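# Place the axle in the empty green saddle

## Task

Put the axle into the green saddle that is currently empty, leaving every other object standing where it was; it only counts if the axle stays there without a robot holding it, so release it and move the gripper away at the end.

## Robot and tools

Robots: four identical i2rt Big YAM arms named arm1, arm2, arm3 and arm4. Each has six revolute joints, a two-finger gripper and a wrist camera (arm1_cam_wrist to arm4_cam_wrist). A fixed room camera, cam_high, also views the scene. With joints 1 and 6 at zero and the hand level and pointing forward, the wrist camera rides on top of the hand looking toward the fingertips. Maximum reach is roughly 1.0 m from the joint 1 axis. Arms act independently; one being slow or halted does not pause the others.

Frames: everything shares one scene frame with its origin on the floor and +z up. The hand point is midway between the fingertips; the hand's z axis runs along the fingers and the fingers close along its y axis. Each arm's foot pose is real but never printed.

execute_actions: argument actions is a list holding exactly one action (or none). An action is an object keyed by arm name; under each arm put joints, an object of absolute joint targets (not offsets) in radians, plus gripper_m in metres. All named motions start together and may finish at different times. Ranges: joint1_rad -2.879 to 2.879 (rotates the whole arm about its foot, positive counter-clockwise seen from above, 0 = the direction the foot faces); joint2_rad 0 to 3.141 (shoulder; 0 has the upper arm pointing back about level, increasing lifts it up then forward); joint3_rad 0 to 3.019 (elbow; 0 is fully folded, increasing opens it); joint4_rad -1.692 to 1.57 (hand pitch, positive tips fingers up); joint5_rad -1.57 to 1.57 (sideways hand swing, positive toward the arm's right); joint6_rad -2.094 to 2.094 (hand roll, positive clockwise viewed from behind the hand); gripper_m 0 to 0.093 (fingertip gap). Completion tolerances are ±0.045, ±0.14, ±0.09, ±0.055, ±0.03, ±0.035 rad and ±0.003 m respectively. Grip force tops out near 50 to 62 N per pad, lower on some grippers. Any action is capped at 15 s. Optional cameras lists which images to return: omit, null or ["all"] for every camera, [] for none; an unknown name rejects the call. An unknown key or out-of-range number also rejects the call and nothing moves. An empty actions list just reports state and images. Joints differ in speed, so the hand may sweep a wide path between postures; plan intermediate postures. A joint or arm you omit may still be driving toward its previous target.

wait: seconds from 0 to 10; issues nothing new and returns state and images like an empty call. zoom_image: camera name plus region [x0, y0, x1, y1] in pixels with (0,0) at top-left, at most 504 by 504, on that camera's latest full image. read_manual: returns only licence texts. finished_scene: pass the current scene number; it ends the scene for good once the robot has held the last command, and reports success.

Result lines: joint_positions gives current readings (gripper_m is the sum of the two finger joints). joint_status tells how each commanded motion ended. off_target means it stopped short and may keep pushing. contact_stop or time_out means it now holds where it rests; a timed-out joint may keep pushing toward its target or a nearby clamped one and will move on if freed, and on_its_own lists it. To relieve that push, command the joint to its reported position. "joint command not followed" (often with a cause: line) means a self/inter-arm collision check blocked that arm's joint targets; the gripper part still runs, and the blocked targets may be retried with later actions. on_its_own covers things this call did not command; "held at" is the target held, not the actual position. Very small target changes may not move a joint. A joint carrying a load may sag. Joint torques are raw drive outputs per arm joint, offset, scaled and noisy, nonzero even in free air.

Hazards: the arms do not stop on contact and can press hard. A hard squeeze between two robots fails the task and halts everything; heavy hits can too. The collision check may react late and ignores fingers, gripper housings and wrist cameras. Objects touching robots are fine. Sustained pushing or holding heats motors; MOTOR HOT appears from 85 °C, and at 100 °C the arm drops everything and goes limp (OVER-TEMPERATURE FAULT, with limit_stop_at_motor_heat on affected keys; resend targets afterward). Some heat carries between scenes. Never knock items off the work area or onto the floor. Loose objects may get brief external nudges. Avoid drops, slips, slams and hard presses, and keep motion time short. The simulation keeps running while you compose replies, with the robot holding its last command.

Procedure: inspect images, pick up the axle gently, lower it into the empty green saddle without disturbing other items, open the gripper, retreat clear, confirm it stays, then call finished_scene.

Each tool is called as name([rows], argument=value, ...), one row to a line, values as JSON.

## Session

execute_actions(actions=[])

Scene clock: 0.00 s.
Joint torques (N m, as the arm reports them, + toward a larger angle): no reading
Motor temperatures (°C, as the motors report them): arm1=[31 30 31 29 28 32] | arm2=[30 31 31 32 31 28] | arm3=[30 29 29 31 31 31] | arm4=[31 31 31 31 28 28]
arm1.joint_positions: joint1_rad=+0.839 joint2_rad=+0.582 joint3_rad=+1.334 joint4_rad=-1.527 joint5_rad=+0.011 joint6_rad=+0.060 gripper_m=+0.095
arm1.joint_status: not commanded
arm1.hand: x=-0.4974 y=+0.2178 z=+1.2483 quat_wxyz=(-0.366, -0.360, -0.847, +0.136) (m; scene frame)
arm2.joint_positions: joint1_rad=+0.685 joint2_rad=+0.546 joint3_rad=+1.423 joint4_rad=-1.244 joint5_rad=-0.134 joint6_rad=+0.117 gripper_m=+0.094
arm2.joint_status: not commanded
arm2.hand: x=-0.7876 y=-0.2041 z=+1.3592 quat_wxyz=(-0.171, +0.736, -0.369, -0.541) (m; scene frame)
arm3.joint_positions: joint1_rad=+0.835 joint2_rad=+0.448 joint3_rad=+1.331 joint4_rad=-1.504 joint5_rad=+0.136 joint6_rad=+0.231 gripper_m=+0.095
arm3.joint_status: not commanded
arm3.hand: x=+0.7298 y=+0.2240 z=+1.2765 quat_wxyz=(-0.423, -0.456, -0.763, +0.177) (m; scene frame)
arm4.joint_positions: joint1_rad=+0.818 joint2_rad=+0.480 joint3_rad=+1.415 joint4_rad=-1.178 joint5_rad=-0.205 joint6_rad=-0.220 gripper_m=+0.095
arm4.joint_status: not commanded
arm4.hand: x=+0.4864 y=-0.2502 z=+1.3791 quat_wxyz=(-0.216, +0.772, -0.148, -0.579) (m; scene frame)
pictures: arm1_cam_wrist, arm2_cam_wrist, arm3_cam_wrist, arm4_cam_wrist, cam_high
Images, in order (width x height): arm1_cam_wrist 504x504, arm2_cam_wrist 504x504, arm3_cam_wrist 504x504, arm4_cam_wrist 504x504, cam_high 896x504.

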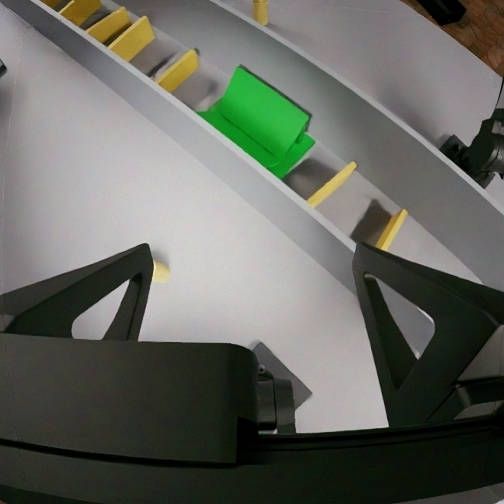

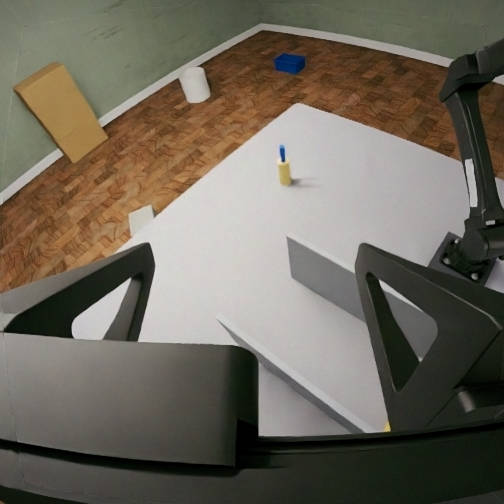

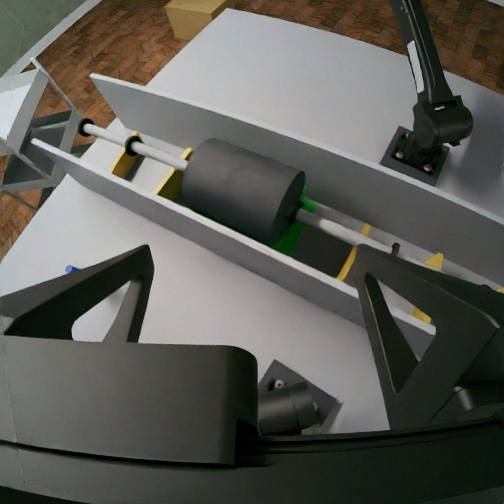

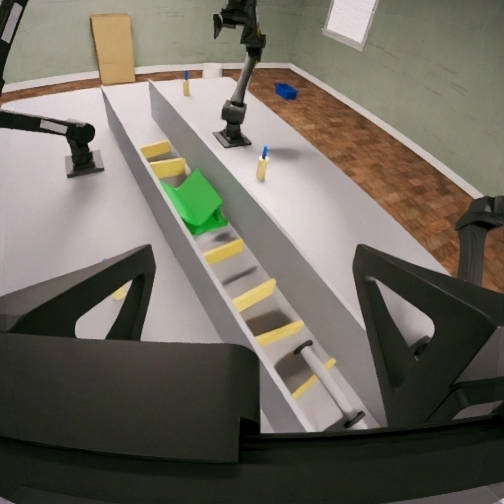

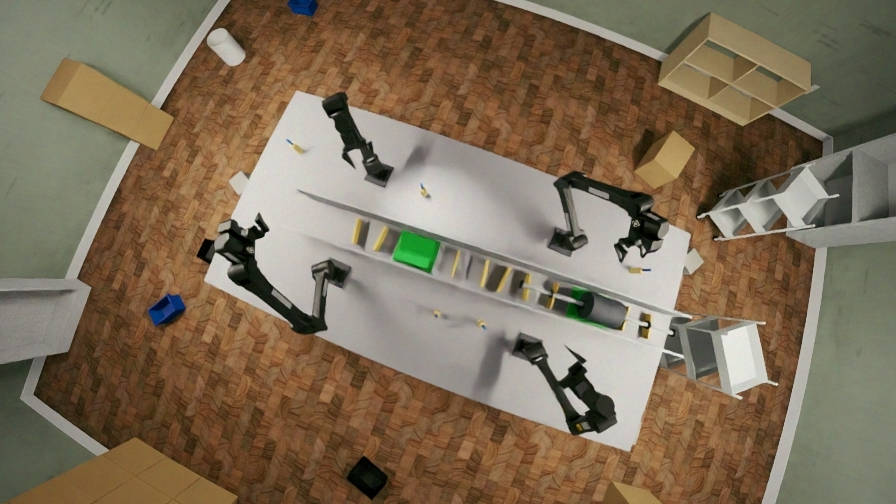

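zoom_image(camera="cam_high", region=[280, 160, 720, 400])

execute_actions([
  {"arm3":{"joints":{"joint1_rad":0.6,"joint2_rad":1.2,"joint3_rad":1.5,"joint4_rad":-1.65,"joint5_rad":0,"joint6_rad":0}},"arm4":{"joints":{"joint1_rad":0.3,"joint2_rad":0.9,"joint3_rad":1.3,"joint4_rad":-1.65,"joint5_rad":0,"joint6_rad":0}}},
], cameras=["arm3_cam_wrist","arm4_cam_wrist","cam_high"])

Region (280, 160, 720, 400) of cam_high's 896x504 image, scaled by 1.145, with more detail than that image has; it fills the top 275 rows of this view, and the rest is white.

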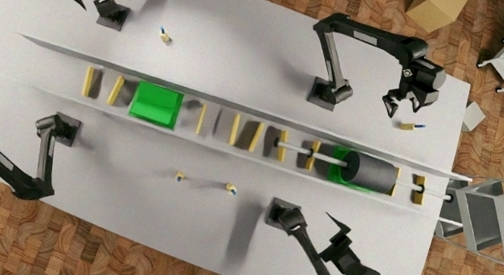

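Scene clock: 31.23 s.
Joint torques (N m, as the arm reports them, + toward a larger angle): arm1=[ 0.27  4.09  9.22  2.6  -0.02  0.12] | arm2=[0.37 4.1  9.66 1.79 0.   0.02] | arm3=[-1.56 -9.8  10.83 -0.05 -0.07 -0.2 ] | arm4=[ 0.24 -3.28  8.7   0.43  0.03  0.18]
Motor temperatures (°C, as the motors report them): arm1=[31 30 35 29 28 32] | arm2=[30 32 34 32 31 28] | arm3=[30 29 31 31 31 31] | arm4=[31 31 34 31 28 28]
arm1.joint_positions: joint1_rad=+0.839 joint2_rad=+0.582 joint3_rad=+1.334 joint4_rad=-1.527 joint5_rad=+0.011 joint6_rad=+0.060 gripper_m=+0.095
arm1.joint_status: not commanded
arm1.hand: x=-0.4974 y=+0.2178 z=+1.2483 quat_wxyz=(-0.366, -0.360, -0.847, +0.136) (m; scene frame)
arm2.joint_positions: joint1_rad=+0.685 joint2_rad=+0.546 joint3_rad=+1.423 joint4_rad=-1.244 joint5_rad=-0.134 joint6_rad=+0.117 gripper_m=+0.094
arm2.joint_status: not commanded
arm2.hand: x=-0.7876 y=-0.2041 z=+1.3592 quat_wxyz=(-0.171, +0.736, -0.369, -0.541) (m; scene frame)
arm3.joint_positions: joint1_rad=+0.613 joint2_rad=+1.219 joint3_rad=+1.479 joint4_rad=-1.634 joint5_rad=+0.003 joint6_rad=+0.009 gripper_m=+0.095
arm3.joint_status: all done
arm3.hand: x=+0.8409 y=+0.0349 z=+1.1335 quat_wxyz=(-0.086, -0.479, -0.873, +0.044) (m; scene frame)
arm4.joint_positions: joint1_rad=+0.310 joint2_rad=+0.894 joint3_rad=+1.294 joint4_rad=-1.638 joint5_rad=-0.001 joint6_rad=-0.012 gripper_m=+0.095
arm4.joint_status: all done
arm4.hand: x=+0.5601 y=-0.0919 z=+1.1489 quat_wxyz=(-0.097, +0.798, -0.579, -0.133) (m; scene frame)
pictures: arm3_cam_wrist, arm4_cam_wrist, cam_high
Images, in order (width x height): arm3_cam_wrist 504x504, arm4_cam_wrist 504x504, cam_high 896x504.

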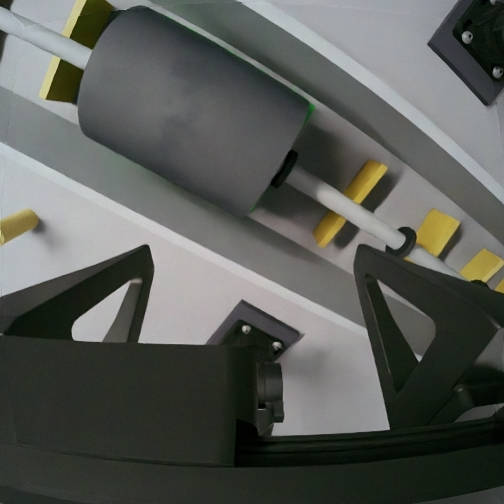

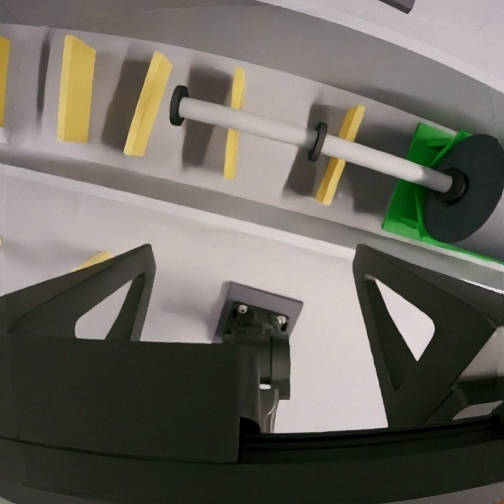

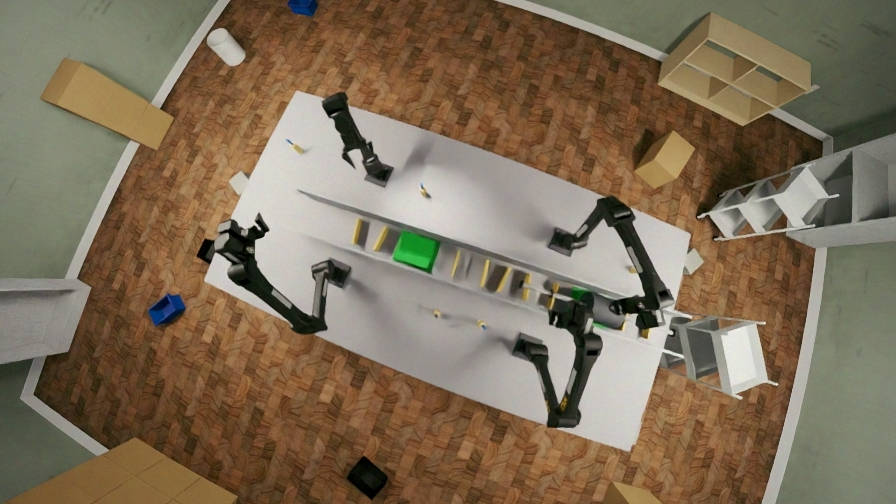

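execute_actions([
  {"arm3":{"joints":{"joint1_rad":1.0,"joint2_rad":1.85,"joint3_rad":2.127,"joint4_rad":-1.633,"joint5_rad":0,"joint6_rad":-0.585}},"arm4":{"joints":{"joint1_rad":-0.22,"joint2_rad":1.15,"joint3_rad":1.31,"joint4_rad":-1.54,"joint5_rad":0,"joint6_rad":-1.79}}},
], cameras=["arm3_cam_wrist","arm4_cam_wrist","cam_high"])

Scene clock: 105.47 s.
Joint torques (N m, as the arm reports them, + toward a larger angle): arm1=[ 0.29  4.12  9.22  2.6  -0.02  0.13] | arm2=[ 0.07  4.02  9.63  1.86 -0.01  0.02] | arm3=[ -2.01 -18.92  13.49   0.31  -0.02  -0.19] | arm4=[ 0.59 -8.66  9.64  0.69 -0.11 -0.08]
Motor temperatures (°C, as the motors report them): arm1=[31 30 37 29 28 32] | arm2=[30 32 35 32 31 28] | arm3=[30 30 34 31 32 31] | arm4=[31 31 38 31 28 28]
arm1.joint_positions: joint1_rad=+0.839 joint2_rad=+0.582 joint3_rad=+1.334 joint4_rad=-1.527 joint5_rad=+0.011 joint6_rad=+0.060 gripper_m=+0.095
arm1.joint_status: not commanded
arm1.hand: x=-0.4974 y=+0.2178 z=+1.2483 quat_wxyz=(-0.366, -0.360, -0.847, +0.136) (m; scene frame)
arm2.joint_positions: joint1_rad=+0.685 joint2_rad=+0.546 joint3_rad=+1.423 joint4_rad=-1.244 joint5_rad=-0.134 joint6_rad=+0.117 gripper_m=+0.094
arm2.joint_status: not commanded
arm2.hand: x=-0.7876 y=-0.2041 z=+1.3592 quat_wxyz=(-0.171, +0.736, -0.369, -0.541) (m; scene frame)
arm3.joint_positions: joint1_rad=+1.013 joint2_rad=+1.870 joint3_rad=+2.077 joint4_rad=-1.634 joint5_rad=+0.000 joint6_rad=-0.576 gripper_m=+0.095
arm3.joint_status: all done
arm3.hand: x=+1.1419 y=+0.0073 z=+1.0753 quat_wxyz=(-0.061, -0.009, -0.997, +0.036) (m; scene frame)
arm4.joint_positions: joint1_rad=-0.215 joint2_rad=+1.149 joint3_rad=+1.294 joint4_rad=-1.547 joint5_rad=+0.000 joint6_rad=-1.777 gripper_m=+0.095
arm4.joint_status: all done
arm4.hand: x=+0.7170 y=-0.0101 z=+1.0806 quat_wxyz=(-0.081, +0.997, -0.007, +0.017) (m; scene frame)
pictures: arm3_cam_wrist, arm4_cam_wrist, cam_high
Images, in order (width x height): arm3_cam_wrist 504x504, arm4_cam_wrist 504x504, cam_high 896x504.

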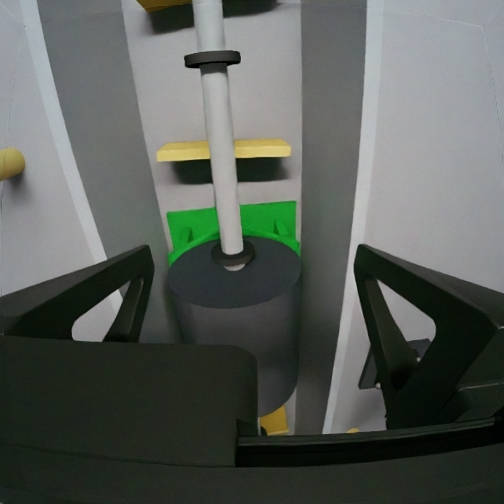

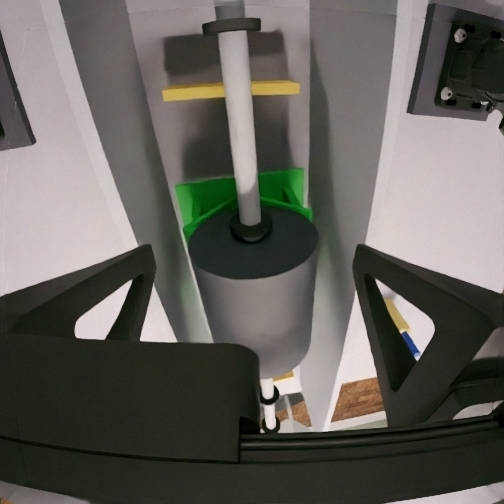

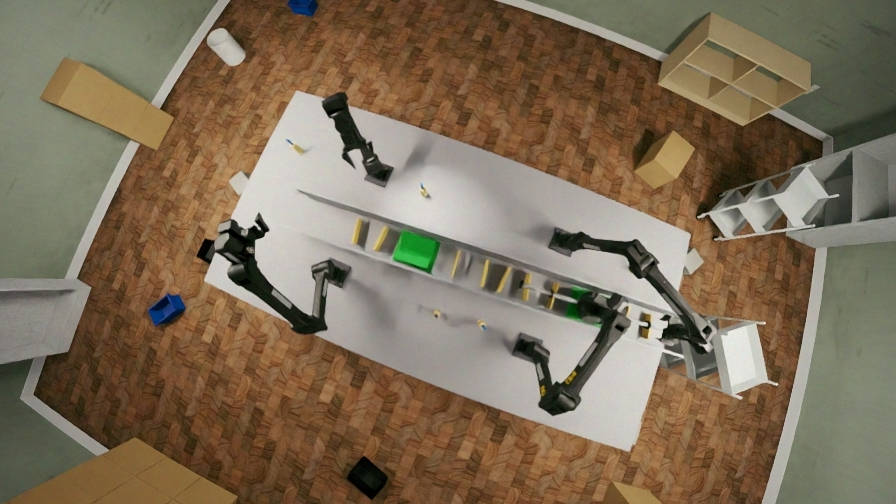

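execute_actions([
  {"arm3":{"joints":{"joint1_rad":1.027,"joint2_rad":1.964,"joint3_rad":2.02,"joint4_rad":-1.57,"joint6_rad":-0.566}},"arm4":{"joints":{"joint1_rad":-0.158,"joint2_rad":1.305,"joint3_rad":1.165,"joint4_rad":-1.412,"joint6_rad":-1.73}}},
], cameras=["arm3_cam_wrist","arm4_cam_wrist"])

Scene clock: 134.60 s.
Joint torques (N m, as the arm reports them, + toward a larger angle): arm1=[ 0.31  4.1   9.23  2.59 -0.02  0.13] | arm2=[ 0.24  4.05  9.6   1.81 -0.01  0.01] | arm3=[  0.18 -20.86  10.47   1.22  -0.05  -0.02] | arm4=[  1.94 -11.15   8.37   0.49  -0.11   0.19]
Motor temperatures (°C, as the motors report them): arm1=[31 30 38 29 28 32] | arm2=[30 32 36 32 31 28] | arm3=[30 32 36 31 31 31] | arm4=[31 32 39 31 28 28]
arm1.joint_positions: joint1_rad=+0.839 joint2_rad=+0.582 joint3_rad=+1.334 joint4_rad=-1.527 joint5_rad=+0.011 joint6_rad=+0.060 gripper_m=+0.095
arm1.joint_status: not commanded
arm1.hand: x=-0.4974 y=+0.2178 z=+1.2483 quat_wxyz=(-0.366, -0.360, -0.847, +0.136) (m; scene frame)
arm2.joint_positions: joint1_rad=+0.685 joint2_rad=+0.546 joint3_rad=+1.423 joint4_rad=-1.244 joint5_rad=-0.134 joint6_rad=+0.117 gripper_m=+0.094
arm2.joint_status: not commanded
arm2.hand: x=-0.7876 y=-0.2041 z=+1.3592 quat_wxyz=(-0.171, +0.736, -0.369, -0.541) (m; scene frame)
arm3.joint_positions: joint1_rad=+1.013 joint2_rad=+1.981 joint3_rad=+2.003 joint4_rad=-1.588 joint5_rad=+0.000 joint6_rad=-0.575 gripper_m=+0.095
arm3.joint_status: all done
arm3.hand: x=+1.1512 y=+0.0020 z=+0.9811 quat_wxyz=(-0.004, -0.010, -1.000, -0.002) (m; scene frame)
arm4.joint_positions: joint1_rad=-0.168 joint2_rad=+1.306 joint3_rad=+1.162 joint4_rad=-1.422 joint5_rad=+0.000 joint6_rad=-1.742 gripper_m=+0.095
arm4.joint_status: all done
arm4.hand: x=+0.7044 y=+0.0122 z=+0.9771 quat_wxyz=(-0.001, +1.000, -0.002, +0.000) (m; scene frame)
pictures: arm3_cam_wrist, arm4_cam_wrist
Images, in order (width x height): arm3_cam_wrist 504x504, arm4_cam_wrist 504x504.

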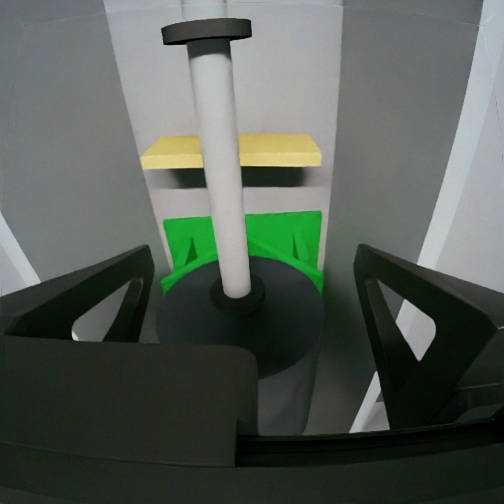

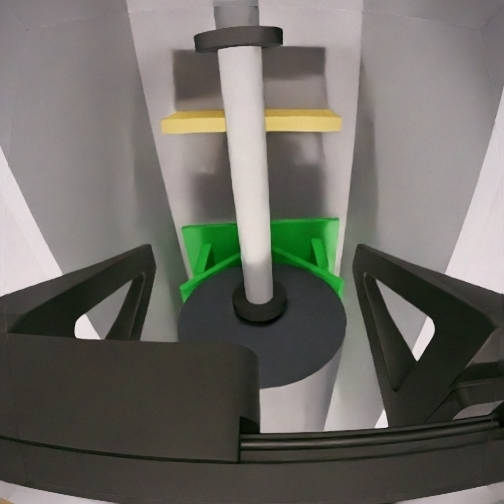

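execute_actions([
  {"arm3":{"joints":{"joint1_rad":0.985,"joint2_rad":1.874,"joint3_rad":1.68,"joint4_rad":-1.325,"joint6_rad":-0.62}},"arm4":{"joints":{"joint1_rad":-0.295,"joint2_rad":1.387,"joint3_rad":1.04,"joint4_rad":-1.21,"joint6_rad":-1.87}}},
], cameras=["arm3_cam_wrist","arm4_cam_wrist"])

Scene clock: 149.93 s.
Joint torques (N m, as the arm reports them, + toward a larger angle): arm1=[ 0.3   4.11  9.21  2.59 -0.02  0.13] | arm2=[ 0.12  4.15  9.61  1.82  0.   -0.02] | arm3=[ -2.03 -17.98   9.78   0.92  -0.09  -0.19] | arm4=[  1.14 -12.48   7.6    0.55  -0.12  -0.09]
Motor temperatures (°C, as the motors report them): arm1=[31 30 38 29 28 32] | arm2=[30 32 36 32 31 28] | arm3=[30 32 35 31 31 31] | arm4=[31 32 39 31 28 28]
arm1.joint_positions: joint1_rad=+0.839 joint2_rad=+0.582 joint3_rad=+1.334 joint4_rad=-1.527 joint5_rad=+0.011 joint6_rad=+0.060 gripper_m=+0.095
arm1.joint_status: not commanded
arm1.hand: x=-0.4974 y=+0.2178 z=+1.2483 quat_wxyz=(-0.366, -0.360, -0.847, +0.136) (m; scene frame)
arm2.joint_positions: joint1_rad=+0.685 joint2_rad=+0.546 joint3_rad=+1.423 joint4_rad=-1.244 joint5_rad=-0.134 joint6_rad=+0.117 gripper_m=+0.094
arm2.joint_status: not commanded
arm2.hand: x=-0.7876 y=-0.2041 z=+1.3592 quat_wxyz=(-0.171, +0.736, -0.369, -0.541) (m; scene frame)
arm3.joint_positions: joint1_rad=+0.999 joint2_rad=+1.882 joint3_rad=+1.666 joint4_rad=-1.343 joint5_rad=+0.000 joint6_rad=-0.611 gripper_m=+0.095
arm3.joint_status: all done
arm3.hand: x=+1.1142 y=+0.0183 z=+0.9107 quat_wxyz=(-0.007, +0.002, -1.000, +0.000) (m; scene frame)
arm4.joint_positions: joint1_rad=-0.296 joint2_rad=+1.392 joint3_rad=+1.041 joint4_rad=-1.223 joint5_rad=+0.000 joint6_rad=-1.858 gripper_m=+0.095
arm4.joint_status: all done
arm4.hand: x=+0.7535 y=+0.0123 z=+0.9022 quat_wxyz=(+0.002, +1.000, -0.008, -0.001) (m; scene frame)
pictures: arm3_cam_wrist, arm4_cam_wrist
Images, in order (width x height): arm3_cam_wrist 504x504, arm4_cam_wrist 504x504.

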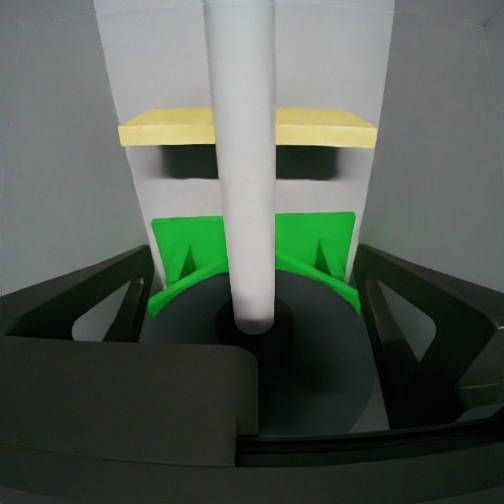

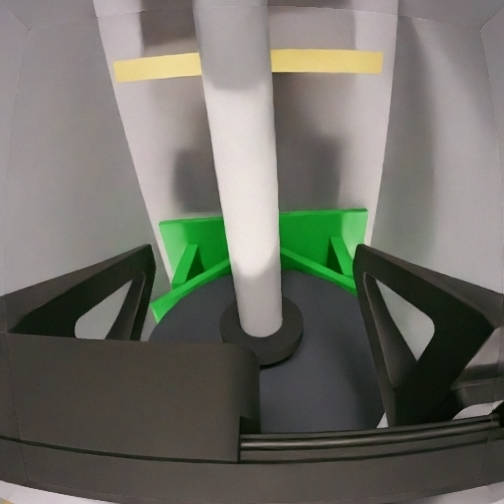

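execute_actions([
  {"arm3":{"joints":{"joint2_rad":1.897,"joint3_rad":1.67,"joint4_rad":-1.31,"gripper_m":0.05}},"arm4":{"joints":{"joint3_rad":1.005,"joint4_rad":-1.18,"gripper_m":0.05}}},
], cameras=[])

execute_actions([
  {"arm3":{"joints":{"gripper_m":0.0}},"arm4":{"joints":{"gripper_m":0.0}}},
], cameras=["arm3_cam_wrist","arm4_cam_wrist"])

Scene clock: 175.40 s.
Joint torques (N m, as the arm reports them, + toward a larger angle): arm1=[ 0.28  4.06  9.22  2.59 -0.02  0.13] | arm2=[0.41 3.99 9.64 1.83 0.02 0.01] | arm3=[ -1.72 -15.79   8.94   1.09  -0.01  -0.21] | arm4=[  1.05 -12.37   6.82   0.57  -0.12  -0.09]
Motor temperatures (°C, as the motors report them): arm1=[31 30 38 29 28 32] | arm2=[30 32 36 32 31 28] | arm3=[30 32 35 31 31 31] | arm4=[31 32 38 31 28 28]
arm1.joint_positions: joint1_rad=+0.839 joint2_rad=+0.582 joint3_rad=+1.334 joint4_rad=-1.527 joint5_rad=+0.011 joint6_rad=+0.060 gripper_m=+0.095
arm1.joint_status: not commanded
arm1.hand: x=-0.4974 y=+0.2178 z=+1.2483 quat_wxyz=(-0.366, -0.360, -0.847, +0.136) (m; scene frame)
arm2.joint_positions: joint1_rad=+0.685 joint2_rad=+0.546 joint3_rad=+1.423 joint4_rad=-1.244 joint5_rad=-0.134 joint6_rad=+0.117 gripper_m=+0.094
arm2.joint_status: not commanded
arm2.hand: x=-0.7876 y=-0.2041 z=+1.3592 quat_wxyz=(-0.171, +0.736, -0.369, -0.541) (m; scene frame)
arm3.joint_positions: joint1_rad=+0.999 joint2_rad=+1.882 joint3_rad=+1.666 joint4_rad=-1.328 joint5_rad=+0.000 joint6_rad=-0.612 gripper_m=+0.050
arm3.joint_status: all done
arm3.hand: x=+1.1172 y=+0.0162 z=+0.9107 quat_wxyz=(-0.013, +0.002, -1.000, +0.004) (m; scene frame)
arm4.joint_positions: joint1_rad=-0.296 joint2_rad=+1.391 joint3_rad=+1.016 joint4_rad=-1.192 joint5_rad=+0.000 joint6_rad=-1.859 gripper_m=+0.050
arm4.joint_status: all done
arm4.hand: x=+0.7529 y=+0.0103 z=+0.8935 quat_wxyz=(-0.001, +1.000, -0.007, +0.000) (m; scene frame)
pictures: none
No camera images: the call's "cameras" was empty. Leave "cameras" out to get every camera's image.

Scene clock: 176.00 s.
Joint torques (N m, as the arm reports them, + toward a larger angle): arm1=[ 0.31  4.06  9.22  2.59 -0.02  0.13] | arm2=[-0.05  3.9   9.62  1.79 -0.02 -0.01] | arm3=[ -1.4  -16.16   9.01   1.17  -0.04  -0.17] | arm4=[  1.08 -12.33   6.86   0.31  -0.02   0.01]
Motor temperatures (°C, as the motors report them): arm1=[31 30 38 29 28 32] | arm2=[30 32 36 32 31 28] | arm3=[30 32 35 31 31 31] | arm4=[31 32 38 31 28 28]
arm1.joint_positions: joint1_rad=+0.839 joint2_rad=+0.582 joint3_rad=+1.334 joint4_rad=-1.527 joint5_rad=+0.011 joint6_rad=+0.060 gripper_m=+0.095
arm1.joint_status: not commanded
arm1.hand: x=-0.4974 y=+0.2178 z=+1.2483 quat_wxyz=(-0.366, -0.360, -0.847, +0.136) (m; scene frame)
arm2.joint_positions: joint1_rad=+0.685 joint2_rad=+0.546 joint3_rad=+1.423 joint4_rad=-1.244 joint5_rad=-0.134 joint6_rad=+0.117 gripper_m=+0.094
arm2.joint_status: not commanded
arm2.hand: x=-0.7876 y=-0.2041 z=+1.3592 quat_wxyz=(-0.171, +0.736, -0.369, -0.541) (m; scene frame)
arm3.joint_positions: joint1_rad=+0.999 joint2_rad=+1.882 joint3_rad=+1.666 joint4_rad=-1.328 joint5_rad=+0.000 joint6_rad=-0.612 gripper_m=+0.001
arm3.joint_status: all done
arm3.hand: x=+1.1172 y=+0.0162 z=+0.9107 quat_wxyz=(-0.013, +0.002, -1.000, +0.004) (m; scene frame)
arm4.joint_positions: joint1_rad=-0.296 joint2_rad=+1.391 joint3_rad=+1.016 joint4_rad=-1.184 joint5_rad=-0.002 joint6_rad=-1.867 gripper_m=+0.023
arm4.joint_status: gripper_m off_target (ended at +0.023, target +0.000)
arm4.hand: x=+0.7530 y=+0.0121 z=+0.8935 quat_wxyz=(-0.005, +1.000, -0.003, +0.000) (m; scene frame)
pictures: arm3_cam_wrist, arm4_cam_wrist
Images, in order (width x height): arm3_cam_wrist 504x504, arm4_cam_wrist 504x504.

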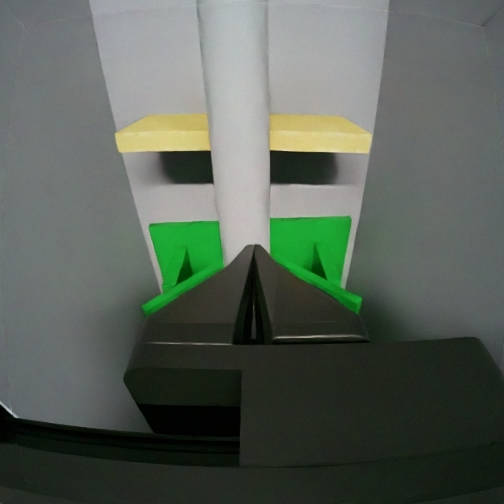

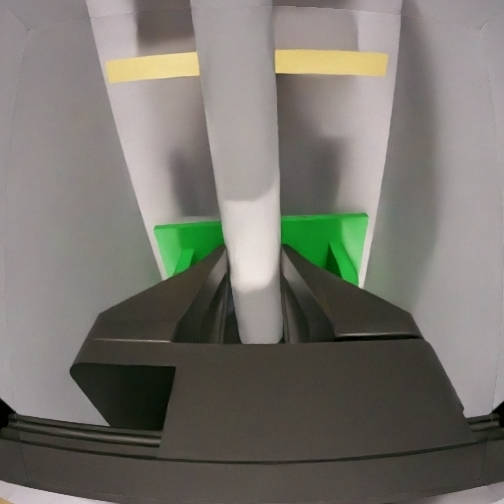

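execute_actions([
  {"arm3":{"joints":{"gripper_m":0.055}},"arm4":{"joints":{"gripper_m":0.055}}},
], cameras=[])

execute_actions([
  {"arm3":{"joints":{"joint2_rad":1.915,"joint3_rad":1.62,"joint4_rad":-1.25}},"arm4":{"joints":{"joint2_rad":1.41,"joint3_rad":0.965,"joint4_rad":-1.125}}},
], cameras=["arm3_cam_wrist","arm4_cam_wrist"])

Scene clock: 185.30 s.
Joint torques (N m, as the arm reports them, + toward a larger angle): arm1=[ 0.31  4.08  9.23  2.6  -0.02  0.13] | arm2=[-0.13  3.88  9.64  1.84  0.01  0.02] | arm3=[ -1.87 -16.09   8.95   0.92  -0.06  -0.19] | arm4=[  1.1  -12.26   6.91   0.31  -0.03   0.02]
Motor temperatures (°C, as the motors report them): arm1=[31 30 39 29 28 32] | arm2=[30 32 36 32 31 28] | arm3=[30 32 35 31 31 31] | arm4=[31 32 38 31 28 28]
arm1.joint_positions: joint1_rad=+0.839 joint2_rad=+0.582 joint3_rad=+1.334 joint4_rad=-1.527 joint5_rad=+0.011 joint6_rad=+0.060 gripper_m=+0.095
arm1.joint_status: not commanded
arm1.hand: x=-0.4974 y=+0.2178 z=+1.2483 quat_wxyz=(-0.366, -0.360, -0.847, +0.136) (m; scene frame)
arm2.joint_positions: joint1_rad=+0.685 joint2_rad=+0.546 joint3_rad=+1.423 joint4_rad=-1.244 joint5_rad=-0.134 joint6_rad=+0.117 gripper_m=+0.094
arm2.joint_status: not commanded
arm2.hand: x=-0.7876 y=-0.2041 z=+1.3592 quat_wxyz=(-0.171, +0.736, -0.369, -0.541) (m; scene frame)
arm3.joint_positions: joint1_rad=+0.999 joint2_rad=+1.882 joint3_rad=+1.666 joint4_rad=-1.328 joint5_rad=+0.000 joint6_rad=-0.612 gripper_m=+0.055
arm3.joint_status: all done
arm3.hand: x=+1.1172 y=+0.0162 z=+0.9107 quat_wxyz=(-0.013, +0.002, -1.000, +0.004) (m; scene frame)
arm4.joint_positions: joint1_rad=-0.296 joint2_rad=+1.391 joint3_rad=+1.016 joint4_rad=-1.184 joint5_rad=-0.002 joint6_rad=-1.867 gripper_m=+0.055
arm4.joint_status: all done
arm4.hand: x=+0.7530 y=+0.0121 z=+0.8935 quat_wxyz=(-0.005, +1.000, -0.003, +0.000) (m; scene frame)
pictures: none
No camera images: the call's "cameras" was empty. Leave "cameras" out to get every camera's image.

Scene clock: 186.03 s.
Joint torques (N m, as the arm reports them, + toward a larger angle): arm1=[ 0.29  4.1   9.23  2.59 -0.02  0.13] | arm2=[ 0.25  3.89  9.55  1.85 -0.02  0.  ] | arm3=[ -2.38 -16.79   9.03   0.89  -0.04  -0.17] | arm4=[  1.1  -10.5    6.8    0.59  -0.02   0.01]
Motor temperatures (°C, as the motors report them): arm1=[31 30 39 29 28 32] | arm2=[30 32 36 32 31 28] | arm3=[30 32 35 31 31 31] | arm4=[31 32 38 31 28 28]
arm1.joint_positions: joint1_rad=+0.839 joint2_rad=+0.582 joint3_rad=+1.334 joint4_rad=-1.527 joint5_rad=+0.011 joint6_rad=+0.060 gripper_m=+0.095
arm1.joint_status: not commanded
arm1.hand: x=-0.4974 y=+0.2178 z=+1.2483 quat_wxyz=(-0.366, -0.360, -0.847, +0.136) (m; scene frame)
arm2.joint_positions: joint1_rad=+0.685 joint2_rad=+0.546 joint3_rad=+1.423 joint4_rad=-1.244 joint5_rad=-0.134 joint6_rad=+0.117 gripper_m=+0.094
arm2.joint_status: not commanded
arm2.hand: x=-0.7876 y=-0.2041 z=+1.3592 quat_wxyz=(-0.171, +0.736, -0.369, -0.541) (m; scene frame)
arm3.joint_positions: joint1_rad=+0.999 joint2_rad=+1.909 joint3_rad=+1.613 joint4_rad=-1.268 joint5_rad=+0.000 joint6_rad=-0.612 gripper_m=+0.055
arm3.joint_status: all done
arm3.hand: x=+1.1143 y=+0.0186 z=+0.8753 quat_wxyz=(-0.004, +0.002, -1.000, -0.002) (m; scene frame)
arm4.joint_positions: joint1_rad=-0.296 joint2_rad=+1.395 joint3_rad=+0.975 joint4_rad=-1.138 joint5_rad=-0.002 joint6_rad=-1.867 gripper_m=+0.055
arm4.joint_status: all done
arm4.hand: x=+0.7516 y=+0.0075 z=+0.8774 quat_wxyz=(-0.005, +1.000, -0.003, +0.000) (m; scene frame)
pictures: arm3_cam_wrist, arm4_cam_wrist
Images, in order (width x height): arm3_cam_wrist 504x504, arm4_cam_wrist 504x504.

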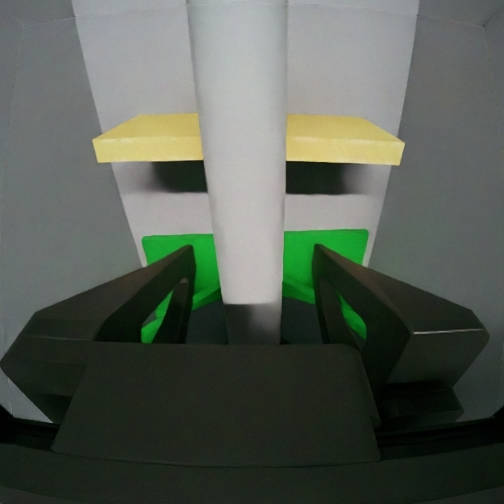

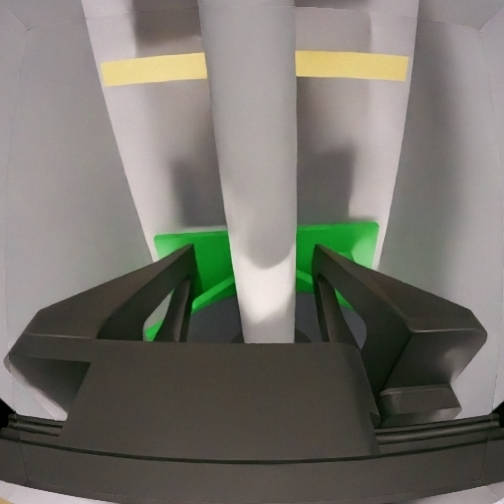

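Nudge arm4 out/down slightly, close, lift.

execute_actions([
  {"arm4":{"joints":{"joint2_rad":1.425,"joint4_rad":-1.11}}},
], cameras=[])

execute_actions([
  {"arm3":{"joints":{"gripper_m":0.0}},"arm4":{"joints":{"gripper_m":0.0}}},
], cameras=[])

execute_actions([
  {"arm3":{"joints":{"joint1_rad":0.995,"joint2_rad":1.845,"joint3_rad":1.83,"joint4_rad":-1.51,"joint6_rad":-0.611}},"arm4":{"joints":{"joint1_rad":-0.294,"joint2_rad":1.33,"joint3_rad":1.20,"joint4_rad":-1.41,"joint6_rad":-1.864}},"arm1":{"joints":{"joint1_rad":0.95,"joint2_rad":1.3,"joint3_rad":1.6,"joint4_rad":-1.6,"joint5_rad":0,"joint6_rad":-0.63}}},
], cameras=["arm3_cam_wrist","arm4_cam_wrist","arm1_cam_wrist"])

Scene clock: 193.63 s.
Joint torques (N m, as the arm reports them, + toward a larger angle): arm1=[ 0.32  4.09  9.23  2.6  -0.02  0.13] | arm2=[ 0.1   4.03  9.64  1.84 -0.02  0.01] | arm3=[ -1.9  -17.85   9.05   0.87   0.01  -0.17] | arm4=[  1.11 -10.56   6.76   0.59  -0.02   0.01]
Motor temperatures (°C, as the motors report them): arm1=[31 30 39 29 28 32] | arm2=[30 32 36 32 31 28] | arm3=[30 32 35 31 31 31] | arm4=[31 32 38 31 28 28]
arm1.joint_positions: joint1_rad=+0.839 joint2_rad=+0.582 joint3_rad=+1.334 joint4_rad=-1.527 joint5_rad=+0.011 joint6_rad=+0.060 gripper_m=+0.095
arm1.joint_status: not commanded
arm1.hand: x=-0.4974 y=+0.2178 z=+1.2483 quat_wxyz=(-0.366, -0.360, -0.847, +0.136) (m; scene frame)
arm2.joint_positions: joint1_rad=+0.685 joint2_rad=+0.546 joint3_rad=+1.423 joint4_rad=-1.244 joint5_rad=-0.134 joint6_rad=+0.117 gripper_m=+0.094
arm2.joint_status: not commanded
arm2.hand: x=-0.7876 y=-0.2041 z=+1.3592 quat_wxyz=(-0.171, +0.736, -0.369, -0.541) (m; scene frame)
arm3.joint_positions: joint1_rad=+0.999 joint2_rad=+1.909 joint3_rad=+1.613 joint4_rad=-1.268 joint5_rad=+0.000 joint6_rad=-0.612 gripper_m=+0.055
arm3.joint_status: not commanded
arm3.hand: x=+1.1143 y=+0.0186 z=+0.8753 quat_wxyz=(-0.004, +0.002, -1.000, -0.002) (m; scene frame)
arm4.joint_positions: joint1_rad=-0.296 joint2_rad=+1.409 joint3_rad=+0.975 joint4_rad=-1.123 joint5_rad=-0.002 joint6_rad=-1.867 gripper_m=+0.055
arm4.joint_status: all done
arm4.hand: x=+0.7526 y=+0.0108 z=+0.8726 quat_wxyz=(-0.006, +1.000, -0.003, +0.000) (m; scene frame)
pictures: none
No camera images: the call's "cameras" was empty. Leave "cameras" out to get every camera's image.

Scene clock: 194.23 s.
Joint torques (N m, as the arm reports them, + toward a larger angle): arm1=[ 0.3   4.08  9.23  2.59 -0.02  0.13] | arm2=[ 0.17  4.    9.69  1.79  0.   -0.01] | arm3=[ -2.27 -17.01   9.17   1.13   0.03   0.  ] | arm4=[  1.   -10.69   6.76   0.36   0.     0.39]
Motor temperatures (°C, as the motors report them): arm1=[31 30 39 29 28 32] | arm2=[30 32 36 32 31 28] | arm3=[30 32 35 31 31 31] | arm4=[31 32 38 31 28 28]
arm1.joint_positions: joint1_rad=+0.839 joint2_rad=+0.582 joint3_rad=+1.334 joint4_rad=-1.527 joint5_rad=+0.011 joint6_rad=+0.060 gripper_m=+0.095
arm1.joint_status: not commanded
arm1.hand: x=-0.4974 y=+0.2178 z=+1.2483 quat_wxyz=(-0.366, -0.360, -0.847, +0.136) (m; scene frame)
arm2.joint_positions: joint1_rad=+0.685 joint2_rad=+0.546 joint3_rad=+1.423 joint4_rad=-1.244 joint5_rad=-0.134 joint6_rad=+0.117 gripper_m=+0.094
arm2.joint_status: not commanded
arm2.hand: x=-0.7876 y=-0.2041 z=+1.3592 quat_wxyz=(-0.171, +0.736, -0.369, -0.541) (m; scene frame)
arm3.joint_positions: joint1_rad=+0.999 joint2_rad=+1.909 joint3_rad=+1.612 joint4_rad=-1.267 joint5_rad=-0.002 joint6_rad=-0.627 gripper_m=+0.024
arm3.joint_status: gripper_m off_target (ended at +0.024, target +0.000)
arm3.hand: x=+1.1144 y=+0.0190 z=+0.8751 quat_wxyz=(-0.005, +0.010, -1.000, -0.003) (m; scene frame)
arm4.joint_positions: joint1_rad=-0.295 joint2_rad=+1.409 joint3_rad=+0.975 joint4_rad=-1.116 joint5_rad=-0.003 joint6_rad=-1.899 gripper_m=+0.024
arm4.joint_status: gripper_m off_target (ended at +0.024, target +0.000)
arm4.hand: x=+0.7528 y=+0.0125 z=+0.8725 quat_wxyz=(-0.009, +1.000, +0.013, +0.001) (m; scene frame)
pictures: none
No camera images: the call's "cameras" was empty. Leave "cameras" out to get every camera's image.

Scene clock: 196.47 s.
Joint torques (N m, as the arm reports them, + toward a larger angle): arm1=[ 0.6  -6.48 10.31  1.14 -0.23  0.06] | arm2=[ 0.11  3.92  9.56  1.8  -0.01  0.01] | arm3=[ -1.34 -22.03  14.18  -1.18  -0.49   0.13] | arm4=[  1.01 -13.78  12.63  -1.06   0.07   0.51]
Motor temperatures (°C, as the motors report them): arm1=[31 30 39 29 28 32] | arm2=[30 32 36 32 31 28] | arm3=[30 32 35 31 32 31] | arm4=[31 32 39 31 28 28]
arm1.joint_positions: joint1_rad=+0.946 joint2_rad=+1.310 joint3_rad=+1.579 joint4_rad=-1.595 joint5_rad=+0.003 joint6_rad=-0.620 gripper_m=+0.095
arm1.joint_status: all done
arm1.hand: x=-0.3049 y=+0.1043 z=+1.1422 quat_wxyz=(-0.100, -0.006, -0.992, +0.076) (m; scene frame)
arm2.joint_positions: joint1_rad=+0.685 joint2_rad=+0.546 joint3_rad=+1.423 joint4_rad=-1.244 joint5_rad=-0.134 joint6_rad=+0.117 gripper_m=+0.094
arm2.joint_status: not commanded
arm2.hand: x=-0.7876 y=-0.2041 z=+1.3592 quat_wxyz=(-0.171, +0.736, -0.369, -0.541) (m; scene frame)
arm3.joint_positions: joint1_rad=+0.999 joint2_rad=+1.898 joint3_rad=+1.767 joint4_rad=-1.485 joint5_rad=+0.012 joint6_rad=-0.628 gripper_m=+0.024
arm3.joint_status: all done
arm3.hand: x=+1.1104 y=+0.0182 z=+0.9400 quat_wxyz=(+0.020, +0.011, -1.000, -0.012) (m; scene frame)
arm4.joint_positions: joint1_rad=-0.293 joint2_rad=+1.351 joint3_rad=+1.134 joint4_rad=-1.377 joint5_rad=-0.005 joint6_rad=-1.904 gripper_m=+0.024
arm4.joint_status: joint6_rad time_out (moved -0.005 of +0.035); the others done
arm4.on_its_own: joint6_rad reads -1.904 and still pushes toward -1.864 since a time_out
arm4.hand: x=+0.7499 y=+0.0069 z=+0.9509 quat_wxyz=(+0.011, +1.000, +0.017, -0.006) (m; scene frame)
pictures: arm1_cam_wrist, arm3_cam_wrist, arm4_cam_wrist
Images, in order (width x height): arm1_cam_wrist 504x504, arm3_cam_wrist 504x504, arm4_cam_wrist 504x504.

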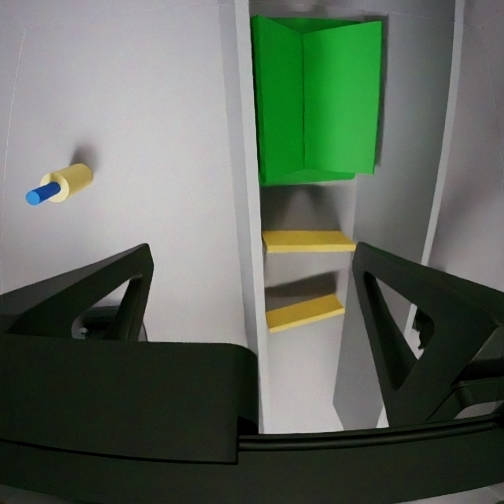

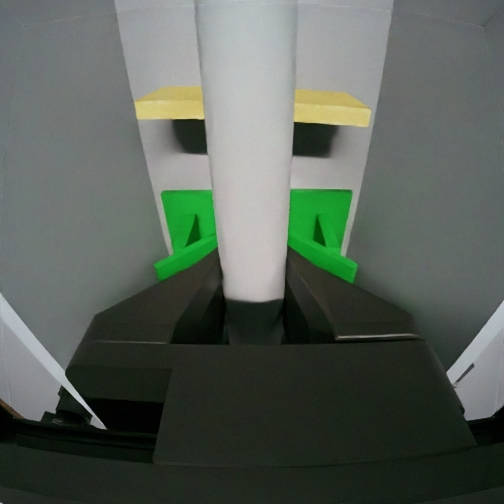

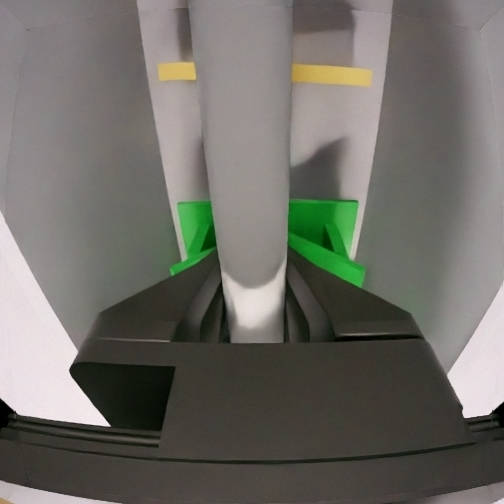

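execute_actions([
  {"arm3":{"joints":{"joint1_rad":0.995,"joint2_rad":1.81,"joint3_rad":1.87,"joint4_rad":-1.54}},"arm4":{"joints":{"joint1_rad":-0.294,"joint2_rad":1.32,"joint3_rad":1.245,"joint4_rad":-1.44,"joint6_rad":-1.9}}},
], cameras=[])

execute_actions([
  {"arm3":{"joints":{"joint1_rad":0.853,"joint2_rad":1.59,"joint3_rad":1.555,"joint4_rad":-1.45,"joint6_rad":-0.765}},"arm4":{"joints":{"joint1_rad":0.01,"joint2_rad":1.278,"joint3_rad":1.2,"joint4_rad":-1.44,"joint6_rad":-1.595}}},
], cameras=["arm3_cam_wrist","arm4_cam_wrist"])

Scene clock: 207.43 s.
Joint torques (N m, as the arm reports them, + toward a larger angle): arm1=[ 0.6  -6.57 10.29  1.13 -0.23  0.06] | arm2=[ 0.07  4.11  9.58  1.87 -0.02  0.02] | arm3=[ -1.14 -23.76  15.14  -1.47  -0.37   0.13] | arm4=[  0.99 -14.72  13.87  -0.94  -0.03   0.24]
Motor temperatures (°C, as the motors report them): arm1=[31 30 40 29 28 32] | arm2=[30 32 36 32 31 28] | arm3=[30 33 37 31 32 31] | arm4=[31 33 43 31 28 28]
arm1.joint_positions: joint1_rad=+0.946 joint2_rad=+1.310 joint3_rad=+1.579 joint4_rad=-1.595 joint5_rad=+0.003 joint6_rad=-0.620 gripper_m=+0.095
arm1.joint_status: not commanded
arm1.hand: x=-0.3049 y=+0.1043 z=+1.1422 quat_wxyz=(-0.100, -0.006, -0.992, +0.076) (m; scene frame)
arm2.joint_positions: joint1_rad=+0.685 joint2_rad=+0.546 joint3_rad=+1.423 joint4_rad=-1.244 joint5_rad=-0.134 joint6_rad=+0.117 gripper_m=+0.094
arm2.joint_status: not commanded
arm2.hand: x=-0.7876 y=-0.2041 z=+1.3592 quat_wxyz=(-0.171, +0.736, -0.369, -0.541) (m; scene frame)
arm3.joint_positions: joint1_rad=+0.999 joint2_rad=+1.883 joint3_rad=+1.794 joint4_rad=-1.513 joint5_rad=+0.009 joint6_rad=-0.630 gripper_m=+0.024
arm3.joint_status: all done
arm3.hand: x=+1.1108 y=+0.0183 z=+0.9579 quat_wxyz=(+0.014, +0.012, -1.000, -0.009) (m; scene frame)
arm4.joint_positions: joint1_rad=-0.293 joint2_rad=+1.351 joint3_rad=+1.162 joint4_rad=-1.411 joint5_rad=-0.002 joint6_rad=-1.917 gripper_m=+0.024
arm4.joint_status: all done
arm4.hand: x=+0.7504 y=+0.0071 z=+0.9611 quat_wxyz=(+0.015, +1.000, +0.023, -0.006) (m; scene frame)
pictures: none
No camera images: the call's "cameras" was empty. Leave "cameras" out to get every camera's image.

Scene clock: 208.60 s.
Joint torques (N m, as the arm reports them, + toward a larger angle): arm1=[ 0.59 -6.64 10.28  1.13 -0.23  0.06] | arm2=[ 0.06  3.85  9.59  1.81 -0.01  0.01] | arm3=[ -1.55 -16.72  11.44   0.64   0.31  -0.35] | arm4=[  0.71 -14.36  10.82   0.16  -0.01   0.07]
Motor temperatures (°C, as the motors report them): arm1=[31 30 40 29 28 32] | arm2=[30 32 36 32 31 28] | arm3=[30 33 37 31 32 31] | arm4=[31 33 43 31 28 28]
arm1.joint_positions: joint1_rad=+0.946 joint2_rad=+1.310 joint3_rad=+1.579 joint4_rad=-1.595 joint5_rad=+0.003 joint6_rad=-0.620 gripper_m=+0.095
arm1.joint_status: not commanded
arm1.hand: x=-0.3049 y=+0.1043 z=+1.1422 quat_wxyz=(-0.100, -0.006, -0.992, +0.076) (m; scene frame)
arm2.joint_positions: joint1_rad=+0.685 joint2_rad=+0.546 joint3_rad=+1.423 joint4_rad=-1.244 joint5_rad=-0.134 joint6_rad=+0.117 gripper_m=+0.094
arm2.joint_status: not commanded
arm2.hand: x=-0.7876 y=-0.2041 z=+1.3592 quat_wxyz=(-0.171, +0.736, -0.369, -0.541) (m; scene frame)
arm3.joint_positions: joint1_rad=+0.855 joint2_rad=+1.623 joint3_rad=+1.525 joint4_rad=-1.460 joint5_rad=-0.010 joint6_rad=-0.748 gripper_m=+0.024
arm3.joint_status: all done
arm3.hand: x=+1.0000 y=+0.0128 z=+0.9891 quat_wxyz=(-0.010, -0.002, -1.000, -0.003) (m; scene frame)
arm4.joint_positions: joint1_rad=+0.013 joint2_rad=+1.312 joint3_rad=+1.162 joint4_rad=-1.442 joint5_rad=-0.003 joint6_rad=-1.598 gripper_m=+0.024
arm4.joint_status: all done
arm4.hand: x=+0.6378 y=+0.0133 z=+0.9751 quat_wxyz=(+0.012, +1.000, +0.017, -0.002) (m; scene frame)
pictures: arm3_cam_wrist, arm4_cam_wrist
Images, in order (width x height): arm3_cam_wrist 504x504, arm4_cam_wrist 504x504.

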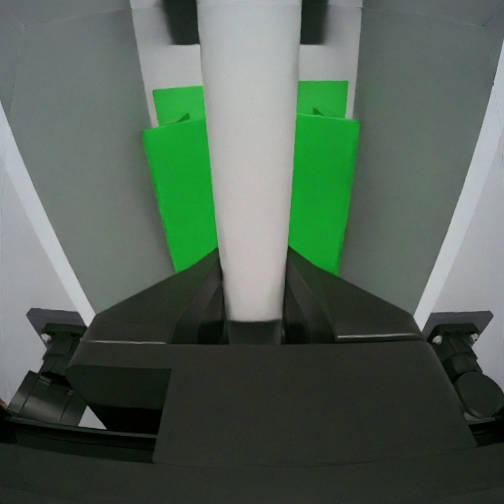

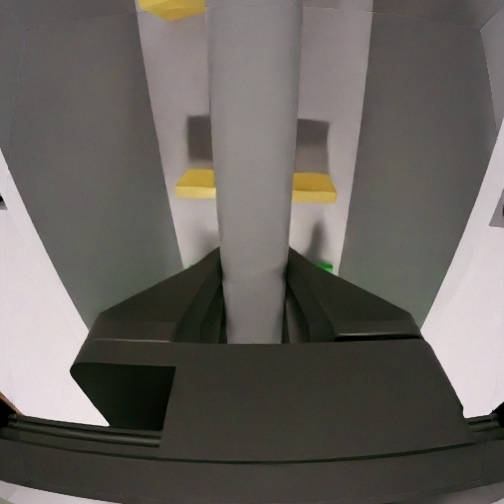

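execute_actions([
  {"arm3":{"joints":{"joint1_rad":0.68,"joint2_rad":1.41,"joint3_rad":1.31,"joint4_rad":-1.40,"joint6_rad":-0.94}},"arm4":{"joints":{"joint1_rad":0.295,"joint2_rad":1.33,"joint3_rad":1.25,"joint4_rad":-1.41,"joint6_rad":-1.30}}},
], cameras=[])

execute_actions([
  {"arm3":{"joints":{"joint1_rad":0.437,"joint2_rad":1.265,"joint3_rad":1.165,"joint4_rad":-1.405,"joint6_rad":-1.185}},"arm4":{"joints":{"joint1_rad":0.545,"joint2_rad":1.44,"joint3_rad":1.375,"joint4_rad":-1.415,"joint6_rad":-1.05}}},
], cameras=[])

execute_actions([
  {"arm3":{"joints":{"joint1_rad":0.13,"joint2_rad":1.19,"joint3_rad":1.10,"joint4_rad":-1.42,"joint6_rad":-1.49}},"arm4":{"joints":{"joint1_rad":0.738,"joint2_rad":1.605,"joint3_rad":1.57,"joint4_rad":-1.45,"joint6_rad":-0.86}}},
], cameras=["arm3_cam_wrist","arm4_cam_wrist"])

Scene clock: 218.37 s.
Joint torques (N m, as the arm reports them, + toward a larger angle): arm1=[ 0.57 -6.59 10.29  1.12 -0.23  0.06] | arm2=[ 0.09  3.92  9.6   1.83 -0.02  0.  ] | arm3=[ -1.74 -15.29  10.87   0.27   0.14  -0.21] | arm4=[  0.19 -14.17  14.28   0.13   0.14   0.25]
Motor temperatures (°C, as the motors report them): arm1=[31 30 40 29 28 32] | arm2=[30 32 36 32 31 28] | arm3=[30 33 37 31 32 31] | arm4=[31 33 43 31 28 28]
arm1.joint_positions: joint1_rad=+0.946 joint2_rad=+1.310 joint3_rad=+1.579 joint4_rad=-1.595 joint5_rad=+0.003 joint6_rad=-0.620 gripper_m=+0.095
arm1.joint_status: not commanded
arm1.hand: x=-0.3049 y=+0.1043 z=+1.1422 quat_wxyz=(-0.100, -0.006, -0.992, +0.076) (m; scene frame)
arm2.joint_positions: joint1_rad=+0.685 joint2_rad=+0.546 joint3_rad=+1.423 joint4_rad=-1.244 joint5_rad=-0.134 joint6_rad=+0.117 gripper_m=+0.094
arm2.joint_status: not commanded
arm2.hand: x=-0.7876 y=-0.2041 z=+1.3592 quat_wxyz=(-0.171, +0.736, -0.369, -0.541) (m; scene frame)
arm3.joint_positions: joint1_rad=+0.680 joint2_rad=+1.446 joint3_rad=+1.286 joint4_rad=-1.404 joint5_rad=-0.006 joint6_rad=-0.934 gripper_m=+0.024
arm3.joint_status: all done
arm3.hand: x=+0.8924 y=+0.0123 z=+0.9752 quat_wxyz=(-0.006, +0.004, -1.000, -0.003) (m; scene frame)
arm4.joint_positions: joint1_rad=+0.305 joint2_rad=+1.355 joint3_rad=+1.162 joint4_rad=-1.411 joint5_rad=-0.007 joint6_rad=-1.318 gripper_m=+0.024
arm4.joint_status: all done
arm4.hand: x=+0.5295 y=+0.0074 z=+0.9604 quat_wxyz=(+0.018, +1.000, +0.023, +0.001) (m; scene frame)
pictures: none
No camera images: the call's "cameras" was empty. Leave "cameras" out to get every camera's image.

Scene clock: 219.37 s.
Joint torques (N m, as the arm reports them, + toward a larger angle): arm1=[ 0.56 -6.59 10.29  1.13 -0.23  0.06] | arm2=[ 0.1   3.89  9.62  1.82 -0.02  0.  ] | arm3=[ -0.49 -11.83  11.01  -0.13   0.23  -0.19] | arm4=[ -0.09 -17.47  14.37  -0.17   0.19   0.18]
Motor temperatures (°C, as the motors report them): arm1=[31 30 40 29 28 32] | arm2=[30 32 36 32 31 28] | arm3=[30 32 37 31 32 31] | arm4=[31 33 44 31 28 28]
arm1.joint_positions: joint1_rad=+0.946 joint2_rad=+1.310 joint3_rad=+1.579 joint4_rad=-1.595 joint5_rad=+0.003 joint6_rad=-0.620 gripper_m=+0.095
arm1.joint_status: not commanded
arm1.hand: x=-0.3049 y=+0.1043 z=+1.1422 quat_wxyz=(-0.100, -0.006, -0.992, +0.076) (m; scene frame)
arm2.joint_positions: joint1_rad=+0.685 joint2_rad=+0.546 joint3_rad=+1.423 joint4_rad=-1.244 joint5_rad=-0.134 joint6_rad=+0.117 gripper_m=+0.094
arm2.joint_status: not commanded
arm2.hand: x=-0.7876 y=-0.2041 z=+1.3592 quat_wxyz=(-0.171, +0.736, -0.369, -0.541) (m; scene frame)
arm3.joint_positions: joint1_rad=+0.434 joint2_rad=+1.295 joint3_rad=+1.138 joint4_rad=-1.402 joint5_rad=-0.010 joint6_rad=-1.176 gripper_m=+0.024
arm3.joint_status: all done
arm3.hand: x=+0.7816 y=+0.0130 z=+0.9746 quat_wxyz=(-0.009, +0.002, -1.000, +0.000) (m; scene frame)
arm4.joint_positions: joint1_rad=+0.559 joint2_rad=+1.476 joint3_rad=+1.286 joint4_rad=-1.406 joint5_rad=-0.008 joint6_rad=-1.061 gripper_m=+0.024
arm4.joint_status: all done
arm4.hand: x=+0.4177 y=+0.0095 z=+0.9605 quat_wxyz=(+0.014, +1.000, +0.022, +0.003) (m; scene frame)
pictures: none
No camera images: the call's "cameras" was empty. Leave "cameras" out to get every camera's image.

Scene clock: 221.40 s.
Joint torques (N m, as the arm reports them, + toward a larger angle): arm1=[ 0.57 -6.59 10.29  1.13 -0.23  0.06] | arm2=[0.3  4.37 9.56 1.85 0.   0.01] | arm3=[ -1.32 -10.04  11.11  -0.53   0.22  -0.24] | arm4=[  0.13 -21.02  14.57  -0.3    0.13   0.2 ]
Motor temperatures (°C, as the motors report them): arm1=[31 30 40 29 28 32] | arm2=[30 32 36 32 31 28] | arm3=[30 32 37 31 32 31] | arm4=[31 33 45 31 28 28]
arm1.joint_positions: joint1_rad=+0.946 joint2_rad=+1.310 joint3_rad=+1.579 joint4_rad=-1.595 joint5_rad=+0.003 joint6_rad=-0.620 gripper_m=+0.095
arm1.joint_status: not commanded
arm1.hand: x=-0.3049 y=+0.1043 z=+1.1422 quat_wxyz=(-0.100, -0.006, -0.992, +0.076) (m; scene frame)
arm2.joint_positions: joint1_rad=+0.685 joint2_rad=+0.546 joint3_rad=+1.423 joint4_rad=-1.244 joint5_rad=-0.134 joint6_rad=+0.117 gripper_m=+0.094
arm2.joint_status: not commanded
arm2.hand: x=-0.7876 y=-0.2041 z=+1.3592 quat_wxyz=(-0.171, +0.736, -0.369, -0.541) (m; scene frame)
arm3.joint_positions: joint1_rad=+0.138 joint2_rad=+1.223 joint3_rad=+1.073 joint4_rad=-1.411 joint5_rad=-0.009 joint6_rad=-1.476 gripper_m=+0.024
arm3.joint_status: all done
arm3.hand: x=+0.6745 y=+0.0138 z=+0.9729 quat_wxyz=(-0.007, +0.003, -1.000, +0.001) (m; scene frame)
arm4.joint_positions: joint1_rad=+0.750 joint2_rad=+1.644 joint3_rad=+1.479 joint4_rad=-1.438 joint5_rad=-0.006 joint6_rad=-0.874 gripper_m=+0.024
arm4.joint_status: joint3_rad time_out (moved +0.193 of +0.284); the others done
arm4.on_its_own: joint3_rad reads +1.479 and still pushes toward +1.570 since a time_out
arm4.hand: x=+0.3109 y=+0.0078 z=+0.9588 quat_wxyz=(+0.015, +1.000, +0.023, +0.008) (m; scene frame)
pictures: arm3_cam_wrist, arm4_cam_wrist
Images, in order (width x height): arm3_cam_wrist 504x504, arm4_cam_wrist 504x504.

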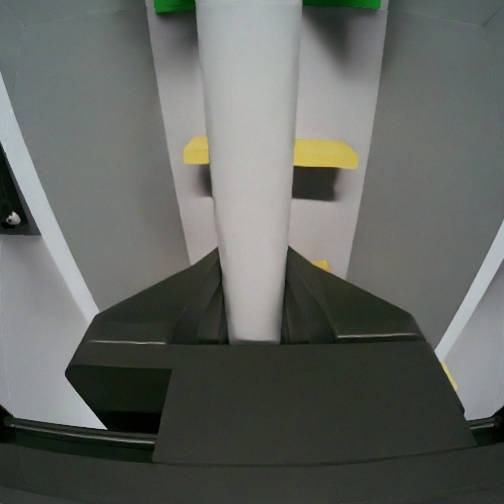

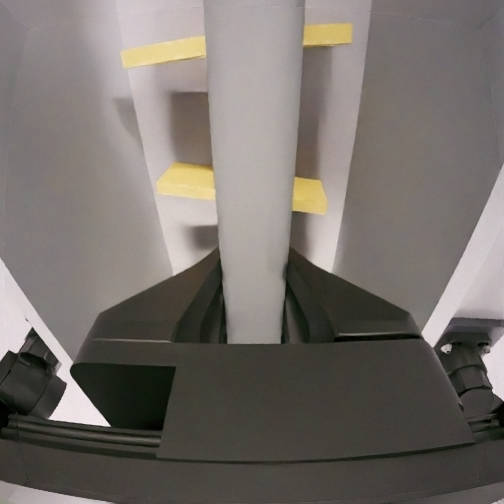

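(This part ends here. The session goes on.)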